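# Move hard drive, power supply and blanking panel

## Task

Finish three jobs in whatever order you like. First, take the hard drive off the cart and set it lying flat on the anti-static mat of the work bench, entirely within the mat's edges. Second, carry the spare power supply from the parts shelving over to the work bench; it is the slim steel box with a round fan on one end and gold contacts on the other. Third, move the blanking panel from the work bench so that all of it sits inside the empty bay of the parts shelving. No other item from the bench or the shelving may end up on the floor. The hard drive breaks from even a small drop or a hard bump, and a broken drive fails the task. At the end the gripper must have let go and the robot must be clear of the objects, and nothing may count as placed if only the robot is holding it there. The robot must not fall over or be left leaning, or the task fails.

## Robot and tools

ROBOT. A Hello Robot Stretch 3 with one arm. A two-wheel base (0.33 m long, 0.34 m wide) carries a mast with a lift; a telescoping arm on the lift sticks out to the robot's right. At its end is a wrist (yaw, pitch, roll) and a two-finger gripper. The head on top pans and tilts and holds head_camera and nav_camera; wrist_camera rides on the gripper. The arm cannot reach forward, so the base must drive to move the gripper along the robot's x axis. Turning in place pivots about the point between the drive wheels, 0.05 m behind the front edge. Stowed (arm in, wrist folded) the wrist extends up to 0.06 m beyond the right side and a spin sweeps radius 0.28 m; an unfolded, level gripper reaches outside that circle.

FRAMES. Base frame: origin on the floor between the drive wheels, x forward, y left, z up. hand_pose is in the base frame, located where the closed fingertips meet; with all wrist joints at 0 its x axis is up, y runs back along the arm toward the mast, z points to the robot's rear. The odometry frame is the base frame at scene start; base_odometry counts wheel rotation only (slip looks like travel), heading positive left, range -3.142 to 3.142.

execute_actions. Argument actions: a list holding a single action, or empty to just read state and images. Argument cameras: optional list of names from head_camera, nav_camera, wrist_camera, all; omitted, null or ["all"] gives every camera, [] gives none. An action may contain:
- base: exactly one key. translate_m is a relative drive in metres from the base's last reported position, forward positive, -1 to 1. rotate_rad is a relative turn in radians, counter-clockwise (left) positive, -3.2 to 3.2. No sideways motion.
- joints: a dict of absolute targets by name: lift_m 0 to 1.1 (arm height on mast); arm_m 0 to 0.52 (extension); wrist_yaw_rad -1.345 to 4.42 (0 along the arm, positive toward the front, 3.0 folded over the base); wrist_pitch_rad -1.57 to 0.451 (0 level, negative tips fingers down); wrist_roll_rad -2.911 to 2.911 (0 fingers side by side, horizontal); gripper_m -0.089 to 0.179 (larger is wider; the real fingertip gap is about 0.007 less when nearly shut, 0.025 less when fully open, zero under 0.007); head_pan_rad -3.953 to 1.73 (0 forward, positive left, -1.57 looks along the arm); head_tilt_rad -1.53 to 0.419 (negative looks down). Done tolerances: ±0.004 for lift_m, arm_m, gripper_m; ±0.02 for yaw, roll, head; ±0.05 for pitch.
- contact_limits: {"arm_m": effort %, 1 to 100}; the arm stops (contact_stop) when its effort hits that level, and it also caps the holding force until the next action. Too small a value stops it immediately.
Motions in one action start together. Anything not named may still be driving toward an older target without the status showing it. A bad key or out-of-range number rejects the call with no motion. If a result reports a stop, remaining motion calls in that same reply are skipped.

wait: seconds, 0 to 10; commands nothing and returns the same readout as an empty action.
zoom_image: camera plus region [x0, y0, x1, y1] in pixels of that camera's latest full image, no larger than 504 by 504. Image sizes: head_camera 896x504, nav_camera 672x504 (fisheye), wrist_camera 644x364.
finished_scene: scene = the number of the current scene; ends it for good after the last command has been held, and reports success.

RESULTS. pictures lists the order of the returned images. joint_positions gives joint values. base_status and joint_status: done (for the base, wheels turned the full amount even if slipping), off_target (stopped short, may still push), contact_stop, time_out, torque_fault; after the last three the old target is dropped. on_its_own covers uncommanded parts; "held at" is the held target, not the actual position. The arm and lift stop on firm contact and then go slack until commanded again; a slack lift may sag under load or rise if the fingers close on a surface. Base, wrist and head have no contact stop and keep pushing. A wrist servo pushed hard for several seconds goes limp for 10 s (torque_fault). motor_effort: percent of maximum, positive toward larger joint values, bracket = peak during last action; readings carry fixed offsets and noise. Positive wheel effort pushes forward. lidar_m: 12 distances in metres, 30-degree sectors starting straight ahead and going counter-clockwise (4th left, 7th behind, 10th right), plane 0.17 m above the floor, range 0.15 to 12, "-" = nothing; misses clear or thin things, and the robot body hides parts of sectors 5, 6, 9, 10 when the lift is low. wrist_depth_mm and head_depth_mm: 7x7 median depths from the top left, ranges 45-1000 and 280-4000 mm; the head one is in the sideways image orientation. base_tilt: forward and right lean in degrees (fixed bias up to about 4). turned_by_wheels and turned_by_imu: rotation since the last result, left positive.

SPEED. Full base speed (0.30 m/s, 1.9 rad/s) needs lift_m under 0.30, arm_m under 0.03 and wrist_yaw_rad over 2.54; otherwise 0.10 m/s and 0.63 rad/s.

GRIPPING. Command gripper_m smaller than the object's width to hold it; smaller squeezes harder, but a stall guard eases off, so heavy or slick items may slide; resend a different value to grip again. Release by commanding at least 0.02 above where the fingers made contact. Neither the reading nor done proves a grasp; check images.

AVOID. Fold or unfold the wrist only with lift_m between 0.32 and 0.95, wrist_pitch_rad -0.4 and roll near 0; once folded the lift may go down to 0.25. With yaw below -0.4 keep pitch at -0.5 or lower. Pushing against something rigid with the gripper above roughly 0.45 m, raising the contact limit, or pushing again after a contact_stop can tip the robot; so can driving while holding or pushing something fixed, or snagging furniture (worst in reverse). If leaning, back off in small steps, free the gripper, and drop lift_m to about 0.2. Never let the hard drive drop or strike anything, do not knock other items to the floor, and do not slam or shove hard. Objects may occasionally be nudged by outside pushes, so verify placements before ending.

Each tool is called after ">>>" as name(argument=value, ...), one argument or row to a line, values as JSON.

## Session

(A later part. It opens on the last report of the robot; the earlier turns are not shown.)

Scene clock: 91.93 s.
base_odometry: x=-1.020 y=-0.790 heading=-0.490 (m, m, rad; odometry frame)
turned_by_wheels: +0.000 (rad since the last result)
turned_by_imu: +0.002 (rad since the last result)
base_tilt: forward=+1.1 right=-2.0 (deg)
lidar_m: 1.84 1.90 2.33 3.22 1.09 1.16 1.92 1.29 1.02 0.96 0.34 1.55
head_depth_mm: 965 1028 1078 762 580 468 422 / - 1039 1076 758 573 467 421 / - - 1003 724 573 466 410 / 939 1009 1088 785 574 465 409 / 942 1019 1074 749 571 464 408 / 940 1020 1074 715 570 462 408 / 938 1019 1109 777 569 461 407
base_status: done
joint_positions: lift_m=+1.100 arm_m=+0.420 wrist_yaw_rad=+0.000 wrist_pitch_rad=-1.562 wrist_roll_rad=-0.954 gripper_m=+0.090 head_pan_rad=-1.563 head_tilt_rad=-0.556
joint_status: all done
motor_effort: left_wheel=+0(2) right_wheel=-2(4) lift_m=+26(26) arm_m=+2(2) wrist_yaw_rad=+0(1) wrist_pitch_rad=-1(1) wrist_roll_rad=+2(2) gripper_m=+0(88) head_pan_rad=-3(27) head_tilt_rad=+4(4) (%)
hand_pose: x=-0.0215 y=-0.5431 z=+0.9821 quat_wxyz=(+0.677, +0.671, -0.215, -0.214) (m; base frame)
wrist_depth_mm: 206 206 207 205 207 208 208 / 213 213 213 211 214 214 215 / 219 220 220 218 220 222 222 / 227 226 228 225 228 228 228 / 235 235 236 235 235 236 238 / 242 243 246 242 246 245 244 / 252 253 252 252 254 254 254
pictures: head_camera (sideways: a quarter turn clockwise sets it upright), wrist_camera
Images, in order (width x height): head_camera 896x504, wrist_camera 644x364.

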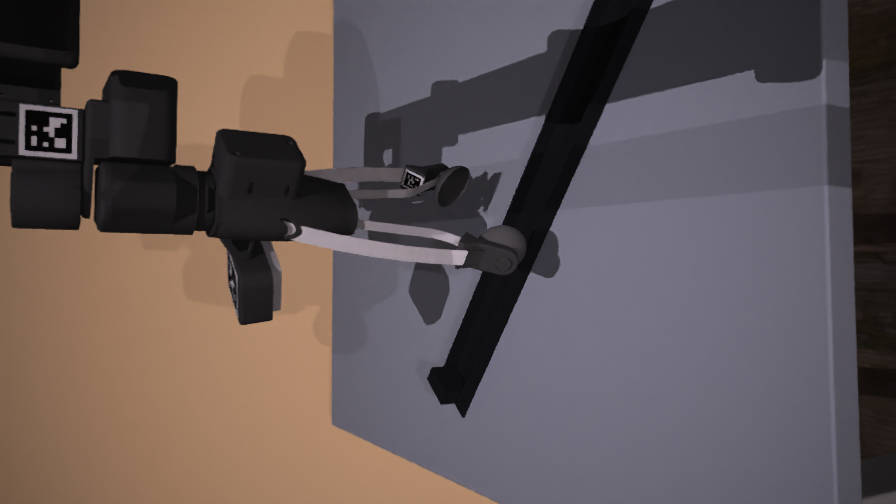

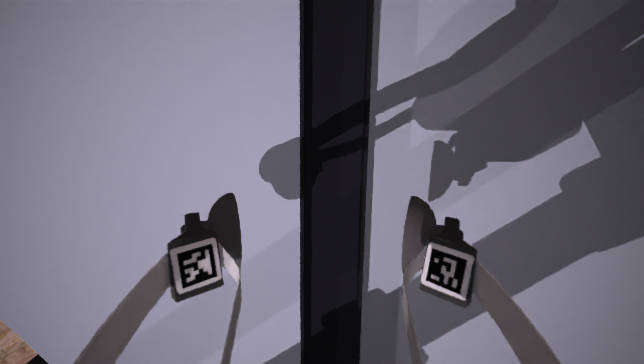

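>>> execute_actions(
  actions=[
    {"joints":{"arm_m":0.427,"wrist_roll_rad":-0.93,"lift_m":1.053,"gripper_m":0.082}},
  ],
  cameras=[],
)

>>> execute_actions(
  actions=[
    {"joints":{"gripper_m":-0.02}},
  ],
  cameras=[],
)

>>> execute_actions(
  actions=[
    {"joints":{"lift_m":1.1}},
  ],
  cameras=["head_camera","wrist_camera"],
)

Scene clock: 93.63 s.
base_odometry: x=-1.020 y=-0.790 heading=-0.490 (m, m, rad; odometry frame)
turned_by_wheels: +0.000 (rad since the last result)
turned_by_imu: +0.000 (rad since the last result)
base_tilt: forward=+0.9 right=-2.0 (deg)
lidar_m: 1.84 1.91 2.33 3.22 1.10 1.16 1.91 1.29 1.02 0.97 0.34 1.55
head_depth_mm: 930 1053 1074 762 579 469 422 / 928 - 1079 757 573 468 421 / 934 - - 755 573 466 410 / 940 1021 1023 752 555 464 409 / 943 1020 1076 747 571 463 408 / 938 1023 1070 717 570 462 408 / 937 1018 1110 776 568 461 407
base_status: not commanded
joint_positions: lift_m=+1.053 arm_m=+0.427 wrist_yaw_rad=+0.000 wrist_pitch_rad=-1.562 wrist_roll_rad=-0.936 gripper_m=+0.082 head_pan_rad=-1.563 head_tilt_rad=-0.556
joint_status: all done
motor_effort: left_wheel=+0(0) right_wheel=-3(3) lift_m=+20(21) arm_m=+2(2) wrist_yaw_rad=+1(0) wrist_pitch_rad=-1(1) wrist_roll_rad=+3(4) gripper_m=+0(44) head_pan_rad=-4(3) head_tilt_rad=+4(5) (%)
hand_pose: x=-0.0215 y=-0.5501 z=+0.9354 quat_wxyz=(+0.675, +0.669, -0.221, -0.220) (m; base frame)
wrist_depth_mm: 163 163 164 161 164 164 164 / 168 169 169 166 169 169 169 / 174 174 174 171 174 174 175 / 180 180 180 176 180 180 181 / 186 186 185 184 185 187 187 / 192 193 194 190 195 194 194 / 199 199 200 198 201 201 201
pictures: none
No camera images: the call's "cameras" was empty. Leave "cameras" out to get every camera's image.

Scene clock: 95.13 s.
base_odometry: x=-1.020 y=-0.790 heading=-0.490 (m, m, rad; odometry frame)
turned_by_wheels: +0.000 (rad since the last result)
turned_by_imu: +0.000 (rad since the last result)
base_tilt: forward=+1.0 right=-2.1 (deg)
lidar_m: 1.84 1.91 2.33 3.21 1.10 1.16 1.92 1.29 1.02 0.96 0.34 1.55
head_depth_mm: 930 1050 1079 762 579 468 423 / 923 1011 1073 760 573 467 421 / 935 - - 757 575 466 410 / 943 1020 1024 753 555 465 409 / 941 1024 1077 748 572 464 408 / 942 1019 1074 713 569 463 408 / 942 1018 1113 778 569 461 407
base_status: not commanded
joint_positions: lift_m=+1.053 arm_m=+0.427 wrist_yaw_rad=+0.000 wrist_pitch_rad=-1.565 wrist_roll_rad=-0.936 gripper_m=-0.019 head_pan_rad=-1.563 head_tilt_rad=-0.556
joint_status: all done
motor_effort: left_wheel=+0(0) right_wheel=-3(3) lift_m=+20(20) arm_m=+1(2) wrist_yaw_rad=+1(0) wrist_pitch_rad=+0(1) wrist_roll_rad=+3(3) gripper_m=-21(100) head_pan_rad=-4(3) head_tilt_rad=+4(4) (%)
hand_pose: x=-0.0215 y=-0.5492 z=+0.9355 quat_wxyz=(+0.673, +0.670, -0.221, -0.221) (m; base frame)
wrist_depth_mm: 164 165 164 162 164 165 165 / 169 169 170 166 170 170 170 / 175 175 175 171 176 175 176 / 181 181 181 177 181 181 181 / 187 188 186 185 186 188 188 / 194 193 196 192 196 195 195 / 201 201 201 199 202 203 202
pictures: none
No camera images: the call's "cameras" was empty. Leave "cameras" out to get every camera's image.

Scene clock: 96.40 s.
base_odometry: x=-1.020 y=-0.790 heading=-0.490 (m, m, rad; odometry frame)
turned_by_wheels: +0.000 (rad since the last result)
turned_by_imu: +0.000 (rad since the last result)
base_tilt: forward=+1.0 right=-2.1 (deg)
lidar_m: 1.84 1.91 2.34 3.23 1.10 1.16 1.92 1.29 1.02 0.97 0.34 1.55
head_depth_mm: 968 1023 1077 761 531 468 423 / - 1032 1078 759 544 467 421 / - - 974 724 558 466 410 / 944 1009 1022 723 575 464 409 / 941 1020 1074 685 573 463 408 / 942 1021 1073 703 570 462 408 / 937 1017 1111 776 568 461 407
base_status: not commanded
joint_positions: lift_m=+1.100 arm_m=+0.427 wrist_yaw_rad=+0.000 wrist_pitch_rad=-1.562 wrist_roll_rad=-0.936 gripper_m=-0.019 head_pan_rad=-1.563 head_tilt_rad=-0.556
joint_status: all done
motor_effort: left_wheel=+0(1) right_wheel=-3(3) lift_m=+27(27) arm_m=+2(2) wrist_yaw_rad=+1(0) wrist_pitch_rad=-1(1) wrist_roll_rad=+3(3) gripper_m=-20(21) head_pan_rad=-3(3) head_tilt_rad=+4(4) (%)
hand_pose: x=-0.0215 y=-0.5499 z=+0.9821 quat_wxyz=(+0.674, +0.669, -0.221, -0.220) (m; base frame)
wrist_depth_mm: 206 207 206 162 207 207 208 / 212 213 213 167 213 213 213 / 219 220 220 172 220 220 221 / 226 227 228 178 228 228 229 / 235 235 235 185 236 236 235 / 244 242 245 193 246 244 245 / 254 252 254 201 255 254 255
pictures: head_camera (sideways: a quarter turn clockwise sets it upright), wrist_camera
Images, in order (width x height): head_camera 896x504, wrist_camera 644x364.

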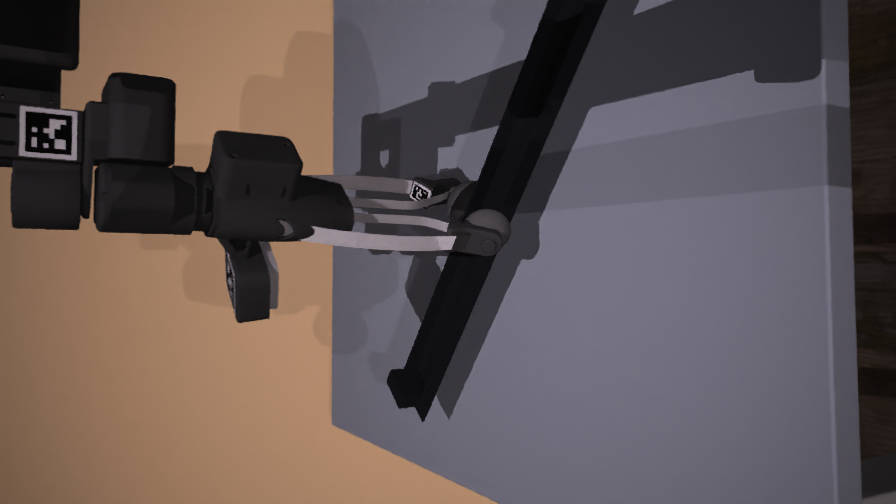

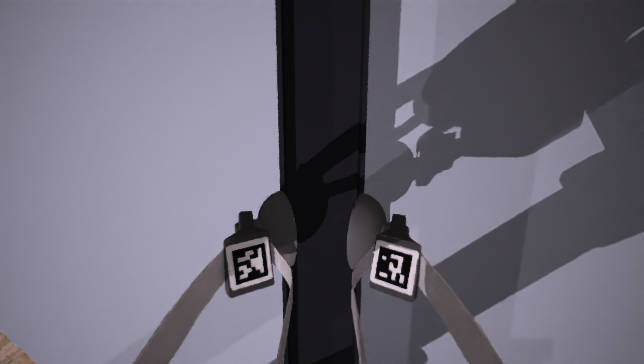

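>>> execute_actions(
  actions=[
    {"base":{"rotate_rad":1.82},"joints":{"arm_m":0.01,"wrist_roll_rad":-1.57,"head_pan_rad":0.1,"head_tilt_rad":-0.3}},
  ],
  cameras=["nav_camera"],
)

>>> execute_actions(
  actions=[
    {"base":{"translate_m":1.0},"joints":{"wrist_pitch_rad":-0.5}},
  ],
  cameras=["head_camera","nav_camera"],
)

Scene clock: 101.33 s.
base_odometry: x=-1.020 y=-0.790 heading=+1.330 (m, m, rad; odometry frame)
turned_by_wheels: +1.820 (rad since the last result)
turned_by_imu: +1.789 (rad since the last result)
base_tilt: forward=+1.0 right=-2.1 (deg)
lidar_m: 1.54 1.10 1.55 1.29 1.18 0.97 0.34 0.35 1.85 1.84 2.09 2.65
head_depth_mm: 3060 3150 3302 3457 2897 2084 1651 / 3098 3208 3401 3580 2880 2092 1638 / 3193 3305 3493 3417 2880 2078 1627 / 3309 3452 3594 3655 2808 2067 1628 / 1527 1593 1670 1756 1844 1917 1622 / 1258 1302 1346 1407 1468 1529 1522 / 1067 1101 1138 1167 1212 1256 1303
base_status: done
joint_positions: lift_m=+1.100 arm_m=+0.010 wrist_yaw_rad=+0.000 wrist_pitch_rad=-1.561 wrist_roll_rad=-1.567 gripper_m=-0.019 head_pan_rad=+0.093 head_tilt_rad=-0.310
joint_status: all done
motor_effort: left_wheel=-3(6) right_wheel=+2(7) lift_m=+26(26) arm_m=-3(8) wrist_yaw_rad=-1(1) wrist_pitch_rad=-1(1) wrist_roll_rad=-2(4) gripper_m=-21(21) head_pan_rad=+3(42) head_tilt_rad=+6(30) (%)
hand_pose: x=-0.0214 y=-0.1338 z=+0.9821 quat_wxyz=(+0.710, +0.704, -0.001, -0.002) (m; base frame)
wrist_depth_mm: - - - 162 - - - / - - - 167 - - - / - - - 173 - - - / - - - 178 - - - / - - - 185 - - - / - - - 193 - - - / - - - 201 - - -
pictures: nav_camera (sideways: a quarter turn counterclockwise sets it upright)
Images, in order (width x height): nav_camera 672x504.

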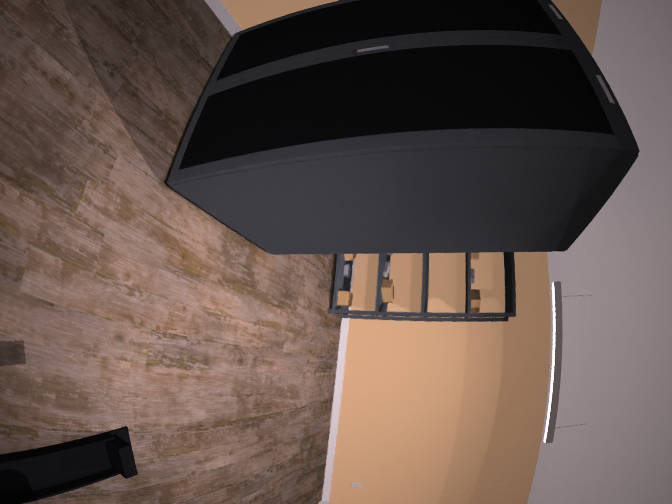

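Scene clock: 113.00 s.
base_odometry: x=-0.782 y=+0.181 heading=+1.330 (m, m, rad; odometry frame)
turned_by_wheels: +0.000 (rad since the last result)
turned_by_imu: +0.009 (rad since the last result)
base_tilt: forward=+1.2 right=-2.1 (deg)
lidar_m: 2.21 0.58 0.49 0.49 1.69 1.96 1.34 2.37 2.07 1.91 1.85 2.68
head_depth_mm: 2241 2328 2428 2531 2607 2089 1636 / 2258 2338 2447 2583 2656 2086 1639 / 2324 2417 2549 2588 2573 2076 1632 / 2382 2514 2620 2726 2616 2063 1625 / 2470 2566 2688 2805 2571 2061 1615 / 2072 2197 938 973 1012 1056 1101 / 737 759 782 810 837 868 898
base_status: done
joint_positions: lift_m=+1.100 arm_m=+0.010 wrist_yaw_rad=+0.000 wrist_pitch_rad=-0.525 wrist_roll_rad=-1.567 gripper_m=-0.019 head_pan_rad=+0.093 head_tilt_rad=-0.309
joint_status: all done
motor_effort: left_wheel=-3(4) right_wheel=+1(5) lift_m=+26(27) arm_m=-3(2) wrist_yaw_rad=+0(0) wrist_pitch_rad=+8(8) wrist_roll_rad=-2(1) gripper_m=-21(22) head_pan_rad=+3(3) head_tilt_rad=+6(7) (%)
hand_pose: x=-0.0212 y=-0.3649 z=+1.0893 quat_wxyz=(+0.966, +0.260, -0.002, +0.000) (m; base frame)
wrist_depth_mm: 907 - - 163 - - - / 924 - - 168 - - - / 940 - - 172 - - - / 960 - - 178 - - - / 968 - - 186 - - - / 988 - - 193 - - - / 984 - - 200 - - -
pictures: head_camera (sideways: a quarter turn clockwise sets it upright), nav_camera (sideways: a quarter turn counterclockwise sets it upright)
Images, in order (width x height): head_camera 896x504, nav_camera 672x504.

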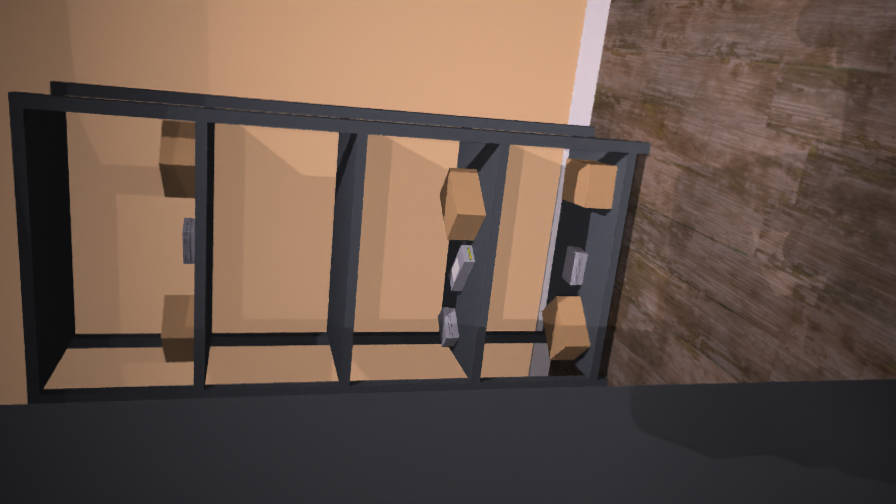

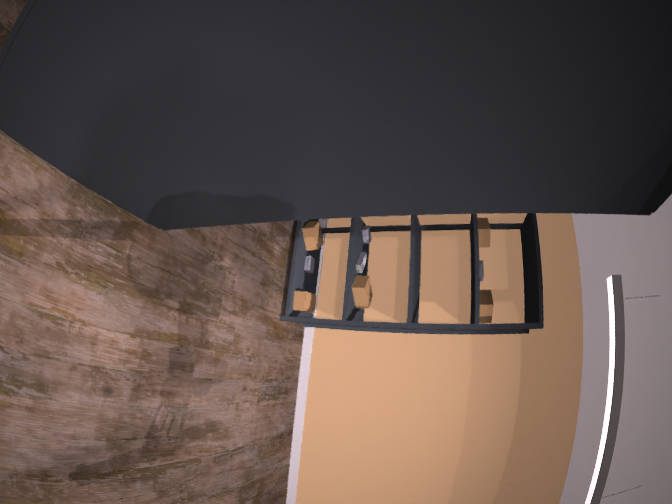

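>>> execute_actions(
  actions=[
    {"base":{"translate_m":1.0},"joints":{"wrist_pitch_rad":-1.1}},
  ],
  cameras=[],
)

>>> execute_actions(
  actions=[
    {"base":{"translate_m":0.77}},
  ],
  cameras=[],
)

>>> execute_actions(
  actions=[
    {"base":{"rotate_rad":1.36},"joints":{"head_pan_rad":-1.57,"head_tilt_rad":-0.5}},
  ],
  cameras=["head_camera","nav_camera"],
)

Scene clock: 125.27 s.
base_odometry: x=-0.543 y=+1.152 heading=+1.330 (m, m, rad; odometry frame)
turned_by_wheels: +0.000 (rad since the last result)
turned_by_imu: +0.009 (rad since the last result)
base_tilt: forward=+1.0 right=-2.0 (deg)
lidar_m: 1.22 1.48 1.50 0.28 0.31 0.51 2.34 2.71 1.86 1.86 2.02 1.70
head_depth_mm: 1376 1433 1511 1591 1672 1752 1633 / 1435 1438 1578 1269 1627 1754 1538 / 1481 1493 1619 1567 1536 1609 1491 / 1541 1555 1679 1553 1520 1798 1532 / 1576 1617 1745 1825 1599 1875 1572 / 1610 1662 1764 1835 1654 1773 1567 / 1677 1756 1861 1964 2016 1958 1616
base_status: done
joint_positions: lift_m=+1.100 arm_m=+0.010 wrist_yaw_rad=+0.000 wrist_pitch_rad=-1.105 wrist_roll_rad=-1.567 gripper_m=-0.019 head_pan_rad=+0.093 head_tilt_rad=-0.309
joint_status: all done
motor_effort: left_wheel=-3(4) right_wheel=+2(6) lift_m=+26(26) arm_m=-4(4) wrist_yaw_rad=+0(0) wrist_pitch_rad=+2(8) wrist_roll_rad=-1(2) gripper_m=-22(22) head_pan_rad=+3(3) head_tilt_rad=+7(6) (%)
hand_pose: x=-0.0213 y=-0.2489 z=+0.9988 quat_wxyz=(+0.851, +0.525, -0.001, -0.001) (m; base frame)
wrist_depth_mm: 837 920 - 162 - - - / 854 956 - 167 - - - / - - - 172 - - - / - - - 178 - - - / 926 - - 186 - - - / 957 - - 193 - - - / 967 - - 200 - - -
pictures: none
No camera images: the call's "cameras" was empty. Leave "cameras" out to get every camera's image.

Scene clock: 134.63 s.
base_odometry: x=-0.359 y=+1.900 heading=+1.330 (m, m, rad; odometry frame)
turned_by_wheels: +0.000 (rad since the last result)
turned_by_imu: +0.007 (rad since the last result)
base_tilt: forward=+1.0 right=-2.0 (deg)
lidar_m: 0.52 0.80 0.90 1.33 0.97 0.83 3.70 2.91 2.06 2.04 1.12 0.46
head_depth_mm: 445 805 837 874 711 511 923 / 449 826 863 904 704 509 940 / 452 850 892 927 700 506 969 / 458 878 923 960 697 523 841 / 462 911 949 988 693 543 962 / 469 939 988 1022 689 565 959 / 475 973 1021 1042 685 564 911
base_status: done
joint_positions: lift_m=+1.100 arm_m=+0.010 wrist_yaw_rad=+0.000 wrist_pitch_rad=-1.105 wrist_roll_rad=-1.567 gripper_m=-0.019 head_pan_rad=+0.093 head_tilt_rad=-0.309
joint_status: not commanded
motor_effort: left_wheel=-3(5) right_wheel=+1(4) lift_m=+26(26) arm_m=-3(3) wrist_yaw_rad=+0(0) wrist_pitch_rad=+2(2) wrist_roll_rad=-1(2) gripper_m=-21(21) head_pan_rad=+3(3) head_tilt_rad=+6(6) (%)
hand_pose: x=-0.0213 y=-0.2489 z=+0.9988 quat_wxyz=(+0.851, +0.525, -0.001, -0.001) (m; base frame)
wrist_depth_mm: 834 933 - 163 - - - / 864 944 - 167 - - - / - - - 173 - - - / - - - 178 - - - / 943 - - 186 - - - / 954 - - 193 - - - / 973 - - 201 - - -
pictures: none
No camera images: the call's "cameras" was empty. Leave "cameras" out to get every camera's image.

Scene clock: 137.73 s.
base_odometry: x=-0.359 y=+1.900 heading=+2.690 (m, m, rad; odometry frame)
turned_by_wheels: +1.360 (rad since the last result)
turned_by_imu: +1.336 (rad since the last result)
base_tilt: forward=+1.0 right=-2.0 (deg)
lidar_m: 1.33 1.16 0.85 0.83 3.47 2.10 2.07 1.33 0.98 0.46 0.53 0.81
head_depth_mm: - - - - - - - / - - - - - - - / - - 859 - - - - / 784 842 901 681 541 - 329 / 787 845 902 678 540 - 329 / 790 847 905 674 538 - - / 788 849 899 671 536 - -
base_status: done
joint_positions: lift_m=+1.100 arm_m=+0.010 wrist_yaw_rad=+0.000 wrist_pitch_rad=-1.105 wrist_roll_rad=-1.567 gripper_m=-0.019 head_pan_rad=-1.563 head_tilt_rad=-0.494
joint_status: all done
motor_effort: left_wheel=-3(6) right_wheel=+2(6) lift_m=+26(26) arm_m=-3(2) wrist_yaw_rad=+0(0) wrist_pitch_rad=+2(2) wrist_roll_rad=-2(2) gripper_m=-22(22) head_pan_rad=-3(42) head_tilt_rad=-4(28) (%)
hand_pose: x=-0.0213 y=-0.2488 z=+0.9988 quat_wxyz=(+0.851, +0.525, -0.001, -0.001) (m; base frame)
wrist_depth_mm: 837 924 - 162 597 779 250 / 867 959 - 167 648 789 265 / - - - 173 780 787 281 / - - - 178 955 759 298 / 927 - - 186 425 302 304 / 961 - - 194 - 828 240 / 970 - - 201 - 803 651
pictures: head_camera (sideways: a quarter turn clockwise sets it upright), nav_camera (sideways: a quarter turn counterclockwise sets it upright)
Images, in order (width x height): head_camera 896x504, nav_camera 672x504.

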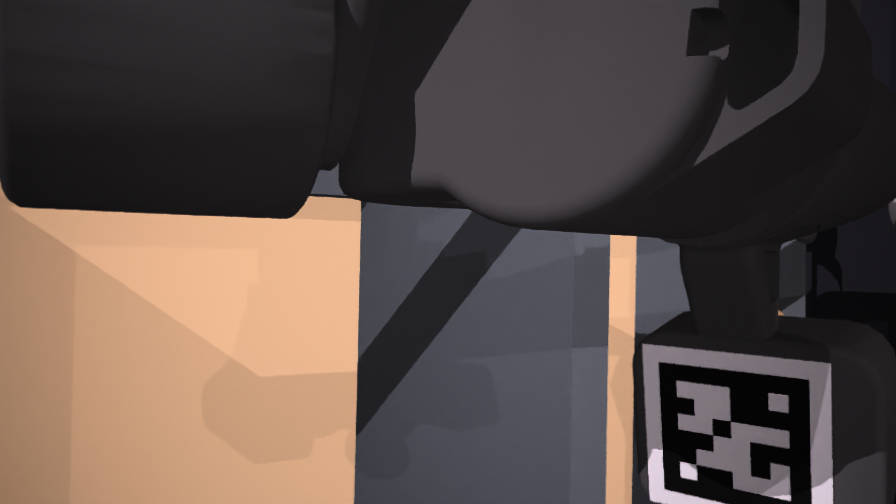

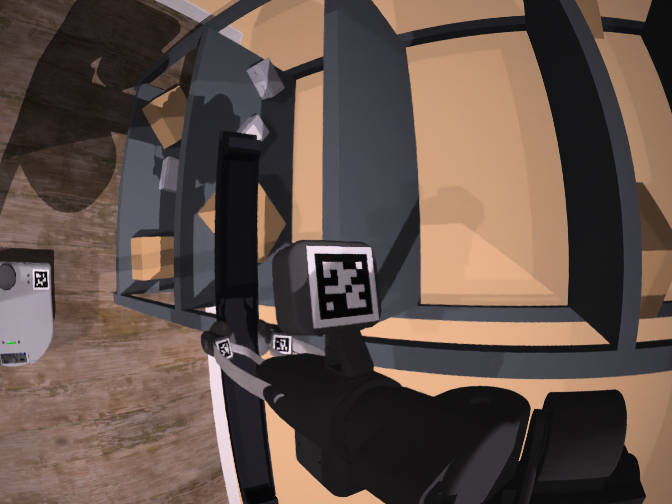

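Same shelf height. Centre is about 0.37 ahead.

>>> execute_actions(
  actions=[
    {"base":{"translate_m":0.39},"joints":{"wrist_pitch_rad":-0.55}},
  ],
  cameras=[],
)

>>> execute_actions(
  actions=[
    {"joints":{"arm_m":0.33},"contact_limits":{"arm_m":15}},
  ],
  cameras=[],
)

>>> execute_actions(
  actions=[
    {"joints":{"wrist_pitch_rad":-0.85}},
  ],
  cameras=["head_camera","nav_camera"],
)

Scene clock: 152.53 s.
base_odometry: x=-0.710 y=+2.070 heading=+2.690 (m, m, rad; odometry frame)
turned_by_wheels: +0.000 (rad since the last result)
turned_by_imu: +0.005 (rad since the last result)
base_tilt: forward=+1.0 right=-1.9 (deg)
lidar_m: 0.94 0.97 0.85 0.82 0.85 2.51 2.45 0.65 0.57 0.61 0.55 0.97
head_depth_mm: - - - - - - - / - - - - - - - / - - 917 - - - 802 / 787 843 905 681 392 989 799 / 789 848 904 678 - 906 815 / 793 846 910 692 - 925 812 / 791 851 898 671 - 900 812
base_status: done
joint_positions: lift_m=+1.100 arm_m=+0.010 wrist_yaw_rad=+0.000 wrist_pitch_rad=-0.574 wrist_roll_rad=-1.567 gripper_m=-0.019 head_pan_rad=-1.563 head_tilt_rad=-0.494
joint_status: all done
motor_effort: left_wheel=-3(4) right_wheel=+1(7) lift_m=+26(26) arm_m=-3(3) wrist_yaw_rad=+0(1) wrist_pitch_rad=+8(8) wrist_roll_rad=-2(2) gripper_m=-22(21) head_pan_rad=-3(4) head_tilt_rad=-3(3) (%)
hand_pose: x=-0.0212 y=-0.3573 z=+1.0792 quat_wxyz=(+0.959, +0.283, -0.002, -0.001) (m; base frame)
wrist_depth_mm: 730 589 736 163 479 599 531 / 791 597 766 168 516 607 538 / 816 611 794 173 551 625 549 / 859 625 806 179 595 637 550 / 874 597 648 186 707 654 564 / 906 655 - 193 715 659 579 / 934 656 - 200 690 661 592
pictures: none
No camera images: the call's "cameras" was empty. Leave "cameras" out to get every camera's image.

Scene clock: 156.10 s.
base_odometry: x=-0.710 y=+2.070 heading=+2.690 (m, m, rad; odometry frame)
turned_by_wheels: +0.000 (rad since the last result)
turned_by_imu: +0.001 (rad since the last result)
base_tilt: forward=+1.0 right=-2.0 (deg)
lidar_m: 0.94 0.98 0.85 0.82 0.85 2.52 2.45 0.65 0.57 0.61 0.55 0.98
head_depth_mm: 765 835 887 692 526 865 765 / - - 886 687 524 863 766 / 768 - 675 684 522 988 799 / 785 846 675 680 521 984 798 / 788 844 779 678 518 984 817 / 788 848 885 675 516 980 814 / 793 851 898 671 535 912 810
base_status: not commanded
joint_positions: lift_m=+1.100 arm_m=+0.330 wrist_yaw_rad=+0.000 wrist_pitch_rad=-0.573 wrist_roll_rad=-1.567 gripper_m=-0.019 head_pan_rad=-1.563 head_tilt_rad=-0.494
joint_status: all done
motor_effort: left_wheel=-3(3) right_wheel=+1(1) lift_m=+26(27) arm_m=+1(3) wrist_yaw_rad=+0(1) wrist_pitch_rad=+7(8) wrist_roll_rad=-2(1) gripper_m=-22(21) head_pan_rad=-3(3) head_tilt_rad=-3(3) (%)
contact_limits: arm_m 15 (drawing in: default 25, maximum 40; extending or still: default 32, maximum 53)
hand_pose: x=-0.0212 y=-0.6771 z=+1.0795 quat_wxyz=(+0.959, +0.283, -0.002, -0.001) (m; base frame)
wrist_depth_mm: 135 158 204 163 380 332 293 / 137 161 210 168 390 338 300 / 140 165 215 173 398 347 306 / 142 169 219 178 408 352 310 / 145 173 209 186 405 361 317 / 148 176 242 193 428 370 322 / 151 174 243 200 450 371 331
pictures: none
No camera images: the call's "cameras" was empty. Leave "cameras" out to get every camera's image.

Scene clock: 156.97 s.
base_odometry: x=-0.710 y=+2.070 heading=+2.690 (m, m, rad; odometry frame)
turned_by_wheels: +0.000 (rad since the last result)
turned_by_imu: +0.000 (rad since the last result)
base_tilt: forward=+1.0 right=-2.1 (deg)
lidar_m: 0.94 0.98 0.85 0.82 0.85 2.51 2.45 0.65 0.56 0.61 0.55 0.97
head_depth_mm: 767 835 896 654 526 863 764 / - - 896 653 525 861 764 / 769 - - 650 523 988 800 / 787 843 884 646 520 985 796 / 787 847 885 645 518 982 814 / 791 848 908 645 517 981 813 / 792 851 898 636 536 910 812
base_status: not commanded
joint_positions: lift_m=+1.100 arm_m=+0.330 wrist_yaw_rad=+0.000 wrist_pitch_rad=-0.856 wrist_roll_rad=-1.567 gripper_m=-0.019 head_pan_rad=-1.563 head_tilt_rad=-0.494
joint_status: all done
motor_effort: left_wheel=-3(3) right_wheel=+2(1) lift_m=+26(26) arm_m=+2(3) wrist_yaw_rad=-1(0) wrist_pitch_rad=+2(5) wrist_roll_rad=-1(1) gripper_m=-21(21) head_pan_rad=-3(3) head_tilt_rad=-4(3) (%)
hand_pose: x=-0.0213 y=-0.6245 z=+1.0292 quat_wxyz=(+0.910, +0.415, -0.001, -0.001) (m; base frame)
wrist_depth_mm: 116 129 152 162 242 339 316 / 118 132 156 167 253 353 322 / 121 135 161 173 265 368 324 / 124 138 166 178 281 372 329 / 126 142 163 185 320 386 336 / 128 145 184 193 328 399 337 / 131 145 184 201 321 402 346
pictures: head_camera (sideways: a quarter turn clockwise sets it upright), nav_camera (sideways: a quarter turn counterclockwise sets it upright)
Images, in order (width x height): head_camera 896x504, nav_camera 672x504.

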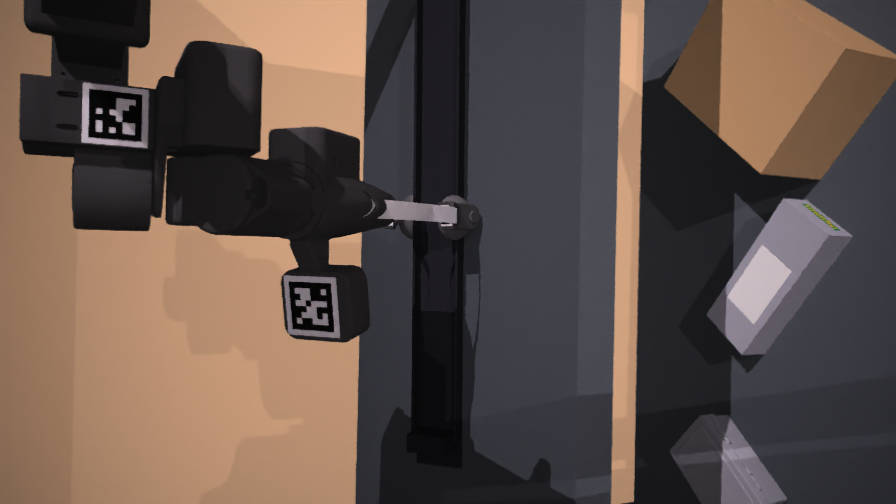

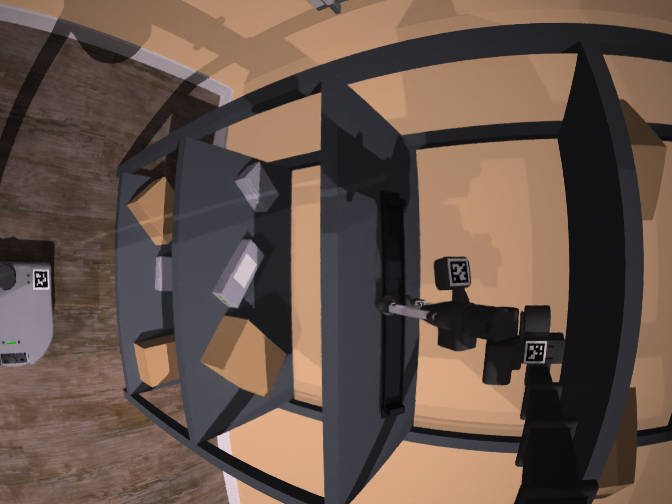

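>>> execute_actions(
  actions=[
    {"joints":{"gripper_m":0.075}},
  ],
  cameras=[],
)

>>> execute_actions(
  actions=[
    {"base":{"translate_m":-0.022},"joints":{"arm_m":0.05,"wrist_pitch_rad":-0.75}},
  ],
  cameras=[],
)

>>> execute_actions(
  actions=[
    {"joints":{"lift_m":0.71,"wrist_pitch_rad":-1.0,"wrist_roll_rad":0,"wrist_yaw_rad":0.9,"gripper_m":0.125,"arm_m":0.12,"head_tilt_rad":-0.85}},
  ],
  cameras=["head_camera"],
)

>>> execute_actions(
  actions=[
    {"joints":{"arm_m":0.417},"contact_limits":{"arm_m":12}},
  ],
  cameras=["head_camera","wrist_camera"],
)

Scene clock: 159.87 s.
base_odometry: x=-0.710 y=+2.070 heading=+2.690 (m, m, rad; odometry frame)
turned_by_wheels: +0.000 (rad since the last result)
turned_by_imu: +0.001 (rad since the last result)
base_tilt: forward=+1.1 right=-2.0 (deg)
lidar_m: 0.94 0.98 0.85 0.82 0.85 2.50 2.45 0.65 0.57 0.62 0.55 0.98
head_depth_mm: 767 833 894 671 527 864 764 / - - 897 676 524 863 767 / 770 - - 676 522 988 799 / 785 845 881 676 520 986 798 / 789 846 886 672 518 982 816 / 790 852 909 668 515 980 813 / 794 848 899 666 535 912 812
base_status: not commanded
joint_positions: lift_m=+1.100 arm_m=+0.330 wrist_yaw_rad=+0.000 wrist_pitch_rad=-0.835 wrist_roll_rad=-1.567 gripper_m=+0.075 head_pan_rad=-1.563 head_tilt_rad=-0.494
joint_status: all done
motor_effort: left_wheel=-3(2) right_wheel=+1(1) lift_m=+22(26) arm_m=+3(3) wrist_yaw_rad=+0(0) wrist_pitch_rad=-5(5) wrist_roll_rad=-1(2) gripper_m=+5(89) head_pan_rad=-4(3) head_tilt_rad=-4(3) (%)
hand_pose: x=-0.0213 y=-0.6289 z=+1.0326 quat_wxyz=(+0.914, +0.406, -0.001, -0.001) (m; base frame)
wrist_depth_mm: 118 131 156 184 253 346 313 / 120 134 161 190 266 357 319 / 123 137 165 200 279 371 322 / 126 141 170 207 296 379 327 / 127 145 165 214 278 391 332 / 130 146 186 221 312 394 339 / 133 148 185 229 355 427 339
pictures: none
No camera images: the call's "cameras" was empty. Leave "cameras" out to get every camera's image.

Scene clock: 163.13 s.
base_odometry: x=-0.690 y=+2.061 heading=+2.689 (m, m, rad; odometry frame)
turned_by_wheels: +0.000 (rad since the last result)
turned_by_imu: +0.001 (rad since the last result)
base_tilt: forward=+1.1 right=-2.1 (deg)
lidar_m: 0.96 1.00 0.85 0.82 0.85 2.49 2.43 0.65 0.56 0.63 0.56 0.63
head_depth_mm: - - - - - 864 784 / - - - - - 863 749 / - - - - - 933 786 / 785 847 903 676 509 979 799 / 786 849 904 712 - 983 814 / 789 847 906 710 - 980 815 / 790 851 898 640 534 917 814
base_status: done
joint_positions: lift_m=+1.100 arm_m=+0.050 wrist_yaw_rad=+0.001 wrist_pitch_rad=-0.762 wrist_roll_rad=-1.568 gripper_m=+0.075 head_pan_rad=-1.563 head_tilt_rad=-0.494
joint_status: all done
motor_effort: left_wheel=-2(7) right_wheel=+1(7) lift_m=+23(22) arm_m=-2(4) wrist_yaw_rad=+0(4) wrist_pitch_rad=+4(5) wrist_roll_rad=-1(1) gripper_m=+1(5) head_pan_rad=-3(3) head_tilt_rad=-3(3) (%)
hand_pose: x=-0.0211 y=-0.3640 z=+1.0444 quat_wxyz=(+0.928, +0.372, -0.001, +0.000) (m; base frame)
wrist_depth_mm: 839 565 640 686 291 469 513 / 838 875 659 753 308 509 517 / 866 882 650 784 321 554 525 / 886 935 649 710 344 588 534 / 909 941 645 695 318 605 543 / 944 - 780 854 361 625 553 / 944 - - 322 411 631 559
pictures: none
No camera images: the call's "cameras" was empty. Leave "cameras" out to get every camera's image.

Scene clock: 167.50 s.
base_odometry: x=-0.690 y=+2.061 heading=+2.689 (m, m, rad; odometry frame)
turned_by_wheels: +0.000 (rad since the last result)
turned_by_imu: +0.001 (rad since the last result)
base_tilt: forward=+1.0 right=-2.0 (deg)
lidar_m: 0.96 1.00 0.85 0.82 0.85 2.48 2.43 0.65 0.56 0.63 0.56 0.63
head_depth_mm: 789 593 515 916 879 - - / 787 597 514 891 812 1165 1144 / 789 597 514 1029 894 - 1140 / 790 599 514 1022 884 - 1146 / 794 600 511 1026 891 1214 1144 / 795 604 510 1020 870 1164 1138 / 797 595 511 964 871 1182 1140
base_status: not commanded
joint_positions: lift_m=+0.710 arm_m=+0.120 wrist_yaw_rad=+0.898 wrist_pitch_rad=-1.006 wrist_roll_rad=-0.006 gripper_m=+0.125 head_pan_rad=-1.563 head_tilt_rad=-0.839
joint_status: all done
motor_effort: left_wheel=-3(2) right_wheel=+1(1) lift_m=+20(22) arm_m=+2(5) wrist_yaw_rad=+2(3) wrist_pitch_rad=+2(4) wrist_roll_rad=+3(4) gripper_m=+0(89) head_pan_rad=-3(3) head_tilt_rad=-6(34) (%)
hand_pose: x=+0.0699 y=-0.3377 z=+0.6195 quat_wxyz=(+0.708, +0.576, -0.408, -0.037) (m; base frame)
wrist_depth_mm: 796 923 979 328 327 327 281 / 875 948 921 337 302 304 266 / 862 884 877 704 289 285 262 / 818 820 824 756 669 270 271 / 774 785 790 777 710 255 254 / 729 725 742 742 685 246 241 / 696 696 712 706 695 616 230
pictures: head_camera (sideways: a quarter turn clockwise sets it upright)
Images, in order (width x height): head_camera 896x504.

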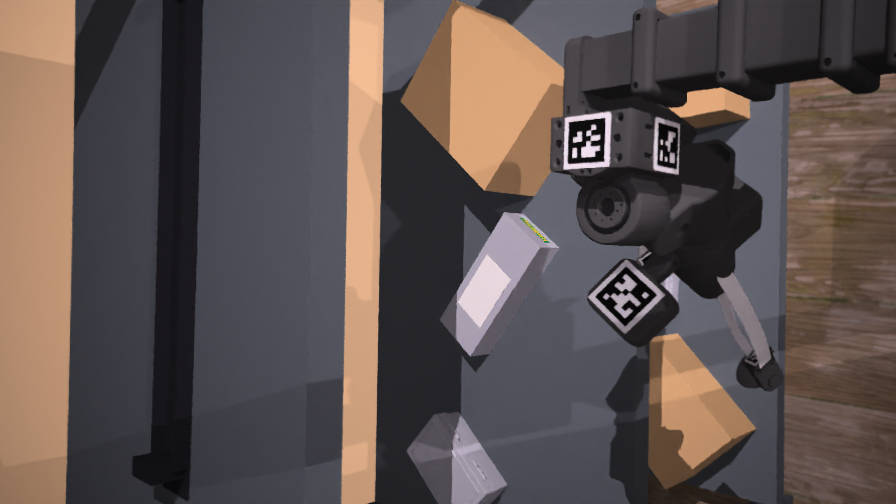

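Scene clock: 170.90 s.
base_odometry: x=-0.690 y=+2.061 heading=+2.689 (m, m, rad; odometry frame)
turned_by_wheels: +0.000 (rad since the last result)
turned_by_imu: +0.001 (rad since the last result)
base_tilt: forward=+1.0 right=-2.1 (deg)
lidar_m: 0.96 1.00 0.85 0.82 0.85 2.48 2.43 0.65 0.55 0.63 0.56 0.63
head_depth_mm: 787 594 516 951 890 - - / 787 596 507 - 840 1173 1149 / 786 597 508 979 858 1206 1145 / 789 599 509 959 872 1197 1145 / 795 602 510 1024 872 1202 1142 / 794 602 511 1019 871 1160 1141 / 798 594 511 968 869 1178 1139
base_status: not commanded
joint_positions: lift_m=+0.710 arm_m=+0.417 wrist_yaw_rad=+0.899 wrist_pitch_rad=-1.006 wrist_roll_rad=-0.005 gripper_m=+0.125 head_pan_rad=-1.563 head_tilt_rad=-0.839
joint_status: all done
motor_effort: left_wheel=-3(2) right_wheel=+1(1) lift_m=+20(20) arm_m=+3(7) wrist_yaw_rad=+1(1) wrist_pitch_rad=+2(2) wrist_roll_rad=+3(3) gripper_m=+0(1) head_pan_rad=-2(3) head_tilt_rad=-6(6) (%)
contact_limits: arm_m 12 (drawing in: default 25, maximum 40; extending or still: default 32, maximum 53)
hand_pose: x=+0.0699 y=-0.6346 z=+0.6195 quat_wxyz=(+0.707, +0.576, -0.408, -0.037) (m; base frame)
wrist_depth_mm: 322 314 282 318 324 332 284 / 294 297 298 300 304 305 302 / 274 279 279 276 283 286 287 / 260 261 262 225 261 268 270 / 246 248 250 209 215 255 254 / 234 230 235 199 203 242 240 / 692 222 222 189 190 226 229
pictures: head_camera (sideways: a quarter turn clockwise sets it upright), wrist_camera
Images, in order (width x height): head_camera 896x504, wrist_camera 644x364.

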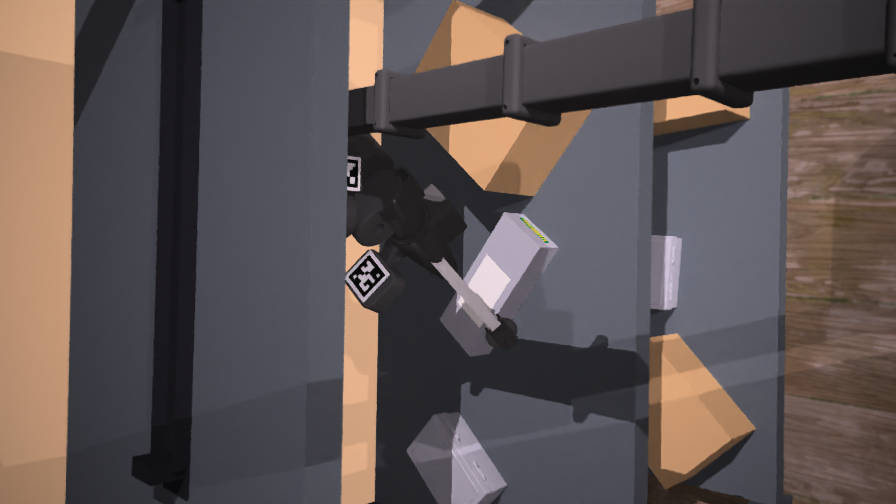

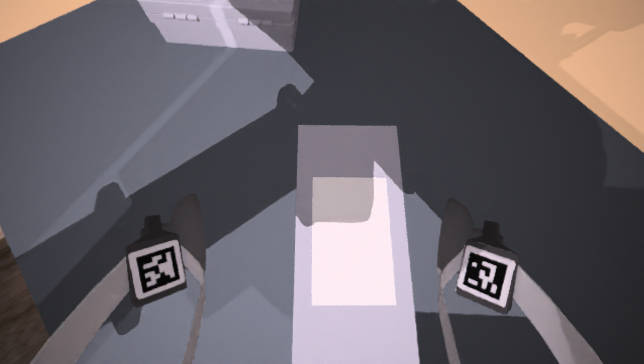

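>>> execute_actions(
  actions=[
    {"base":{"translate_m":-0.012},"joints":{"arm_m":0.429,"lift_m":0.68}},
  ],
  cameras=[],
)

>>> execute_actions(
  actions=[
    {"joints":{"lift_m":0.652}},
  ],
  cameras=["wrist_camera"],
)

>>> execute_actions(
  actions=[
    {"joints":{"gripper_m":0.02}},
  ],
  cameras=[],
)

>>> execute_actions(
  actions=[
    {"joints":{"lift_m":0.68}},
  ],
  cameras=["head_camera","wrist_camera"],
)

Scene clock: 172.97 s.
base_odometry: x=-0.680 y=+2.055 heading=+2.689 (m, m, rad; odometry frame)
turned_by_wheels: +0.000 (rad since the last result)
turned_by_imu: +0.000 (rad since the last result)
base_tilt: forward=+1.0 right=-2.0 (deg)
lidar_m: 0.97 1.01 0.85 0.82 0.85 2.47 2.42 1.34 0.55 0.64 0.57 0.63
head_depth_mm: 785 593 516 962 879 1242 - / 785 595 507 - 842 1145 1145 / 788 597 508 887 857 1204 1146 / 790 598 509 977 876 1206 1146 / 794 600 510 1021 873 1204 1144 / 796 601 510 1022 871 1163 1137 / 797 594 511 970 871 1157 1138
base_status: done
joint_positions: lift_m=+0.680 arm_m=+0.429 wrist_yaw_rad=+0.899 wrist_pitch_rad=-1.006 wrist_roll_rad=-0.005 gripper_m=+0.125 head_pan_rad=-1.563 head_tilt_rad=-0.839
joint_status: all done
motor_effort: left_wheel=-3(7) right_wheel=+2(3) lift_m=+20(20) arm_m=+1(2) wrist_yaw_rad=+2(1) wrist_pitch_rad=+2(2) wrist_roll_rad=+2(3) gripper_m=+0(0) head_pan_rad=-4(3) head_tilt_rad=-6(6) (%)
hand_pose: x=+0.0699 y=-0.6466 z=+0.5895 quat_wxyz=(+0.707, +0.576, -0.408, -0.037) (m; base frame)
wrist_depth_mm: 278 276 276 283 285 288 274 / 258 260 261 264 266 267 272 / 242 245 244 202 248 251 251 / 229 229 231 190 233 235 236 / 216 219 218 179 219 223 224 / 205 203 204 169 205 212 212 / 196 194 194 161 194 198 201
pictures: none
No camera images: the call's "cameras" was empty. Leave "cameras" out to get every camera's image.

Scene clock: 174.00 s.
base_odometry: x=-0.680 y=+2.055 heading=+2.689 (m, m, rad; odometry frame)
turned_by_wheels: +0.000 (rad since the last result)
turned_by_imu: +0.000 (rad since the last result)
base_tilt: forward=+1.0 right=-2.1 (deg)
lidar_m: 0.98 1.01 0.85 0.82 0.85 2.48 2.42 1.34 0.55 0.64 0.57 0.63
head_depth_mm: 790 594 516 962 877 1207 - / 786 595 511 903 - 1164 1146 / 788 596 509 869 859 1203 1145 / 790 600 511 978 871 1202 1143 / 792 601 510 1017 872 1197 1144 / 795 604 510 1017 874 1161 1138 / 797 594 511 970 873 1165 1147
base_status: not commanded
joint_positions: lift_m=+0.652 arm_m=+0.429 wrist_yaw_rad=+0.899 wrist_pitch_rad=-1.006 wrist_roll_rad=-0.005 gripper_m=+0.125 head_pan_rad=-1.563 head_tilt_rad=-0.839
joint_status: all done
motor_effort: left_wheel=-2(2) right_wheel=+1(2) lift_m=+20(20) arm_m=+2(3) wrist_yaw_rad=+1(1) wrist_pitch_rad=+2(2) wrist_roll_rad=+3(2) gripper_m=+0(1) head_pan_rad=-3(3) head_tilt_rad=-6(6) (%)
hand_pose: x=+0.0699 y=-0.6466 z=+0.5615 quat_wxyz=(+0.707, +0.576, -0.408, -0.037) (m; base frame)
wrist_depth_mm: 241 243 245 247 249 251 261 / 226 226 229 181 232 233 236 / 212 212 213 170 214 218 219 / 199 200 198 160 201 204 206 / 189 190 187 151 155 195 194 / 178 177 177 142 147 185 184 / 170 170 169 136 138 173 175
pictures: wrist_camera
Images, in order (width x height): wrist_camera 644x364.

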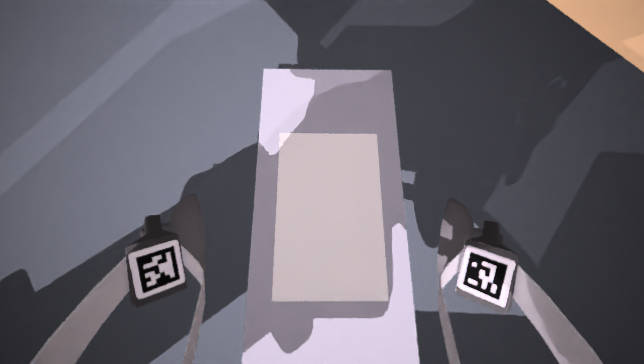

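Scene clock: 175.53 s.
base_odometry: x=-0.680 y=+2.055 heading=+2.689 (m, m, rad; odometry frame)
turned_by_wheels: +0.000 (rad since the last result)
turned_by_imu: +0.000 (rad since the last result)
base_tilt: forward=+1.1 right=-2.1 (deg)
lidar_m: 0.97 1.01 0.85 0.82 0.85 2.48 2.42 1.34 0.55 0.64 0.57 0.63
head_depth_mm: 786 593 516 958 879 1200 - / 786 595 510 904 - 1164 1146 / 786 596 509 868 856 1207 1146 / 790 599 511 979 876 1207 1142 / 791 601 510 1019 872 1204 1140 / 795 602 510 1022 871 1168 1141 / 799 592 511 971 870 1166 1139
base_status: not commanded
joint_positions: lift_m=+0.652 arm_m=+0.429 wrist_yaw_rad=+0.898 wrist_pitch_rad=-1.021 wrist_roll_rad=-0.005 gripper_m=+0.021 head_pan_rad=-1.563 head_tilt_rad=-0.839
joint_status: all done
motor_effort: left_wheel=-2(3) right_wheel=+1(3) lift_m=+23(23) arm_m=+0(2) wrist_yaw_rad=+2(5) wrist_pitch_rad=+7(7) wrist_roll_rad=+3(3) gripper_m=-23(100) head_pan_rad=-3(3) head_tilt_rad=-6(6) (%)
hand_pose: x=+0.0671 y=-0.6447 z=+0.5596 quat_wxyz=(+0.707, +0.579, -0.404, -0.042) (m; base frame)
wrist_depth_mm: 236 237 238 240 240 242 247 / 219 222 223 176 225 226 228 / 207 209 207 166 210 214 215 / 196 197 195 156 198 202 203 / 185 185 147 148 149 190 192 / 176 176 141 140 142 180 181 / 167 169 166 134 169 172 172
pictures: none
No camera images: the call's "cameras" was empty. Leave "cameras" out to get every camera's image.

Scene clock: 176.57 s.
base_odometry: x=-0.680 y=+2.055 heading=+2.689 (m, m, rad; odometry frame)
turned_by_wheels: +0.000 (rad since the last result)
turned_by_imu: +0.000 (rad since the last result)
base_tilt: forward=+1.0 right=-2.1 (deg)
lidar_m: 0.98 1.01 0.85 0.82 0.85 2.47 2.42 1.34 0.55 0.64 0.57 0.63
head_depth_mm: 786 595 516 959 882 1245 - / 787 596 507 - 843 1156 1144 / 787 596 507 880 856 1204 1141 / 791 599 509 876 856 1204 1144 / 792 600 510 1019 870 1202 1144 / 794 602 509 1024 870 1163 1138 / 798 593 511 970 868 1161 1145
base_status: not commanded
joint_positions: lift_m=+0.680 arm_m=+0.429 wrist_yaw_rad=+0.898 wrist_pitch_rad=-1.035 wrist_roll_rad=-0.005 gripper_m=+0.021 head_pan_rad=-1.563 head_tilt_rad=-0.839
joint_status: all done
motor_effort: left_wheel=-3(2) right_wheel=+1(1) lift_m=+31(32) arm_m=+1(1) wrist_yaw_rad=+2(2) wrist_pitch_rad=+11(12) wrist_roll_rad=+3(3) gripper_m=-21(22) head_pan_rad=-4(3) head_tilt_rad=-6(6) (%)
hand_pose: x=+0.0646 y=-0.6426 z=+0.5857 quat_wxyz=(+0.707, +0.582, -0.400, -0.047) (m; base frame)
wrist_depth_mm: 264 265 267 269 269 273 274 / 249 250 251 252 255 257 257 / 234 235 236 187 240 241 243 / 222 222 222 167 225 228 229 / 211 212 151 151 156 216 218 / 200 202 140 138 142 205 206 / 192 192 190 128 192 196 197
pictures: head_camera (sideways: a quarter turn clockwise sets it upright), wrist_camera
Images, in order (width x height): head_camera 896x504, wrist_camera 644x364.

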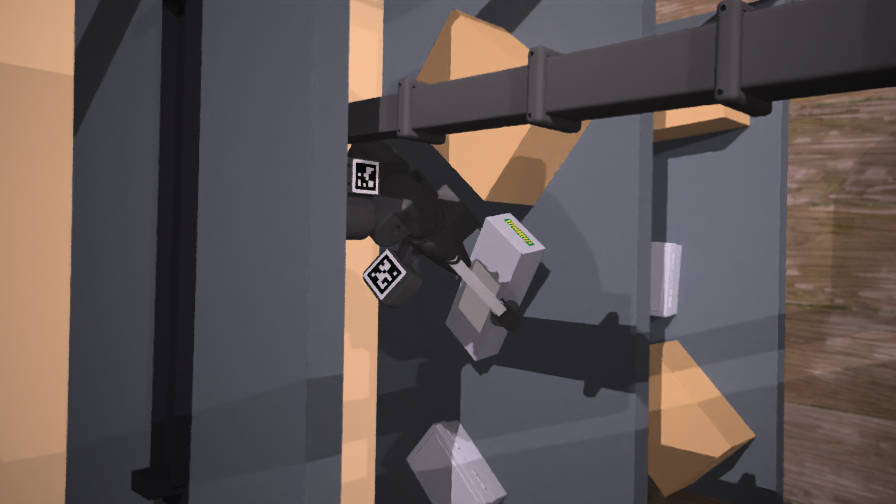

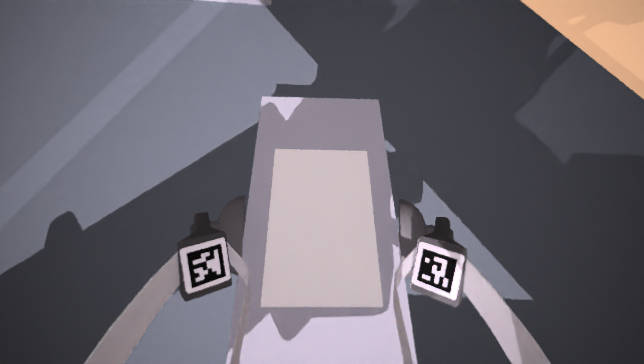

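>>> execute_actions(
  actions=[
    {"joints":{"lift_m":0.654}},
  ],
  cameras=[],
)

>>> execute_actions(
  actions=[
    {"joints":{"gripper_m":0.11}},
  ],
  cameras=["wrist_camera"],
)

Scene clock: 178.03 s.
base_odometry: x=-0.680 y=+2.055 heading=+2.689 (m, m, rad; odometry frame)
turned_by_wheels: +0.000 (rad since the last result)
turned_by_imu: +0.000 (rad since the last result)
base_tilt: forward=+1.0 right=-2.1 (deg)
lidar_m: 0.97 1.01 0.85 0.82 0.85 2.47 2.43 1.34 0.55 0.64 0.57 0.63
head_depth_mm: 787 592 516 961 880 1211 - / 785 594 510 892 - 1163 1149 / 788 597 508 866 856 1201 1148 / 792 598 511 974 871 1200 1150 / 795 601 511 1022 873 1208 1139 / 795 602 510 1019 871 1163 1140 / 798 593 511 973 870 1163 1144
base_status: not commanded
joint_positions: lift_m=+0.654 arm_m=+0.429 wrist_yaw_rad=+0.898 wrist_pitch_rad=-1.035 wrist_roll_rad=-0.005 gripper_m=+0.021 head_pan_rad=-1.563 head_tilt_rad=-0.839
joint_status: all done
motor_effort: left_wheel=-2(3) right_wheel=+2(2) lift_m=+23(26) arm_m=+0(0) wrist_yaw_rad=+1(2) wrist_pitch_rad=+11(11) wrist_roll_rad=+2(3) gripper_m=-21(21) head_pan_rad=-3(3) head_tilt_rad=-6(6) (%)
hand_pose: x=+0.0647 y=-0.6427 z=+0.5601 quat_wxyz=(+0.707, +0.582, -0.400, -0.047) (m; base frame)
wrist_depth_mm: 233 235 236 238 239 240 245 / 220 220 221 176 225 227 227 / 207 209 207 166 210 212 214 / 196 197 196 157 198 201 203 / 186 187 148 149 151 191 192 / 177 178 142 141 143 182 182 / 169 170 168 135 170 173 174
pictures: none
No camera images: the call's "cameras" was empty. Leave "cameras" out to get every camera's image.

Scene clock: 179.43 s.
base_odometry: x=-0.680 y=+2.055 heading=+2.689 (m, m, rad; odometry frame)
turned_by_wheels: +0.000 (rad since the last result)
turned_by_imu: +0.000 (rad since the last result)
base_tilt: forward=+1.0 right=-2.0 (deg)
lidar_m: 0.97 1.01 0.85 0.82 0.85 2.48 2.42 1.34 0.55 0.64 0.57 0.63
head_depth_mm: 789 594 515 959 882 1210 - / 788 596 511 892 - 1167 1143 / 788 597 507 868 859 1207 1146 / 789 599 511 976 872 1201 1141 / 792 602 511 1019 873 1204 1145 / 793 602 510 1016 874 1164 1141 / 796 593 512 972 871 1157 1144
base_status: not commanded
joint_positions: lift_m=+0.654 arm_m=+0.429 wrist_yaw_rad=+0.899 wrist_pitch_rad=-1.011 wrist_roll_rad=-0.005 gripper_m=+0.110 head_pan_rad=-1.563 head_tilt_rad=-0.839
joint_status: all done
motor_effort: left_wheel=-3(6) right_wheel=+2(11) lift_m=+23(23) arm_m=+1(1) wrist_yaw_rad=+2(2) wrist_pitch_rad=+3(12) wrist_roll_rad=+3(2) gripper_m=+1(88) head_pan_rad=-3(3) head_tilt_rad=-6(6) (%)
hand_pose: x=+0.0690 y=-0.6461 z=+0.5628 quat_wxyz=(+0.707, +0.577, -0.407, -0.039) (m; base frame)
wrist_depth_mm: 242 243 245 248 249 251 260 / 227 228 229 232 233 234 235 / 212 214 212 172 215 219 220 / 200 201 201 161 203 206 207 / 189 190 155 152 189 195 195 / 180 180 147 144 147 186 185 / 172 172 169 137 170 174 176
pictures: wrist_camera
Images, in order (width x height): wrist_camera 644x364.

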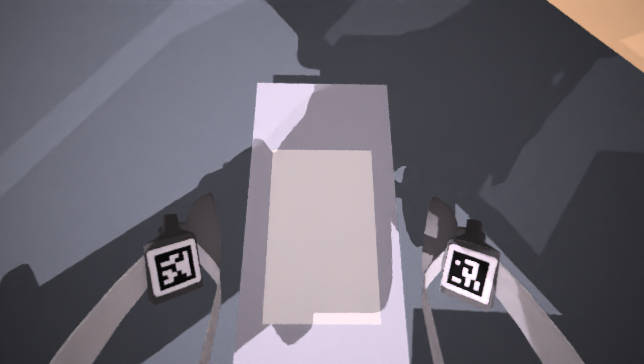

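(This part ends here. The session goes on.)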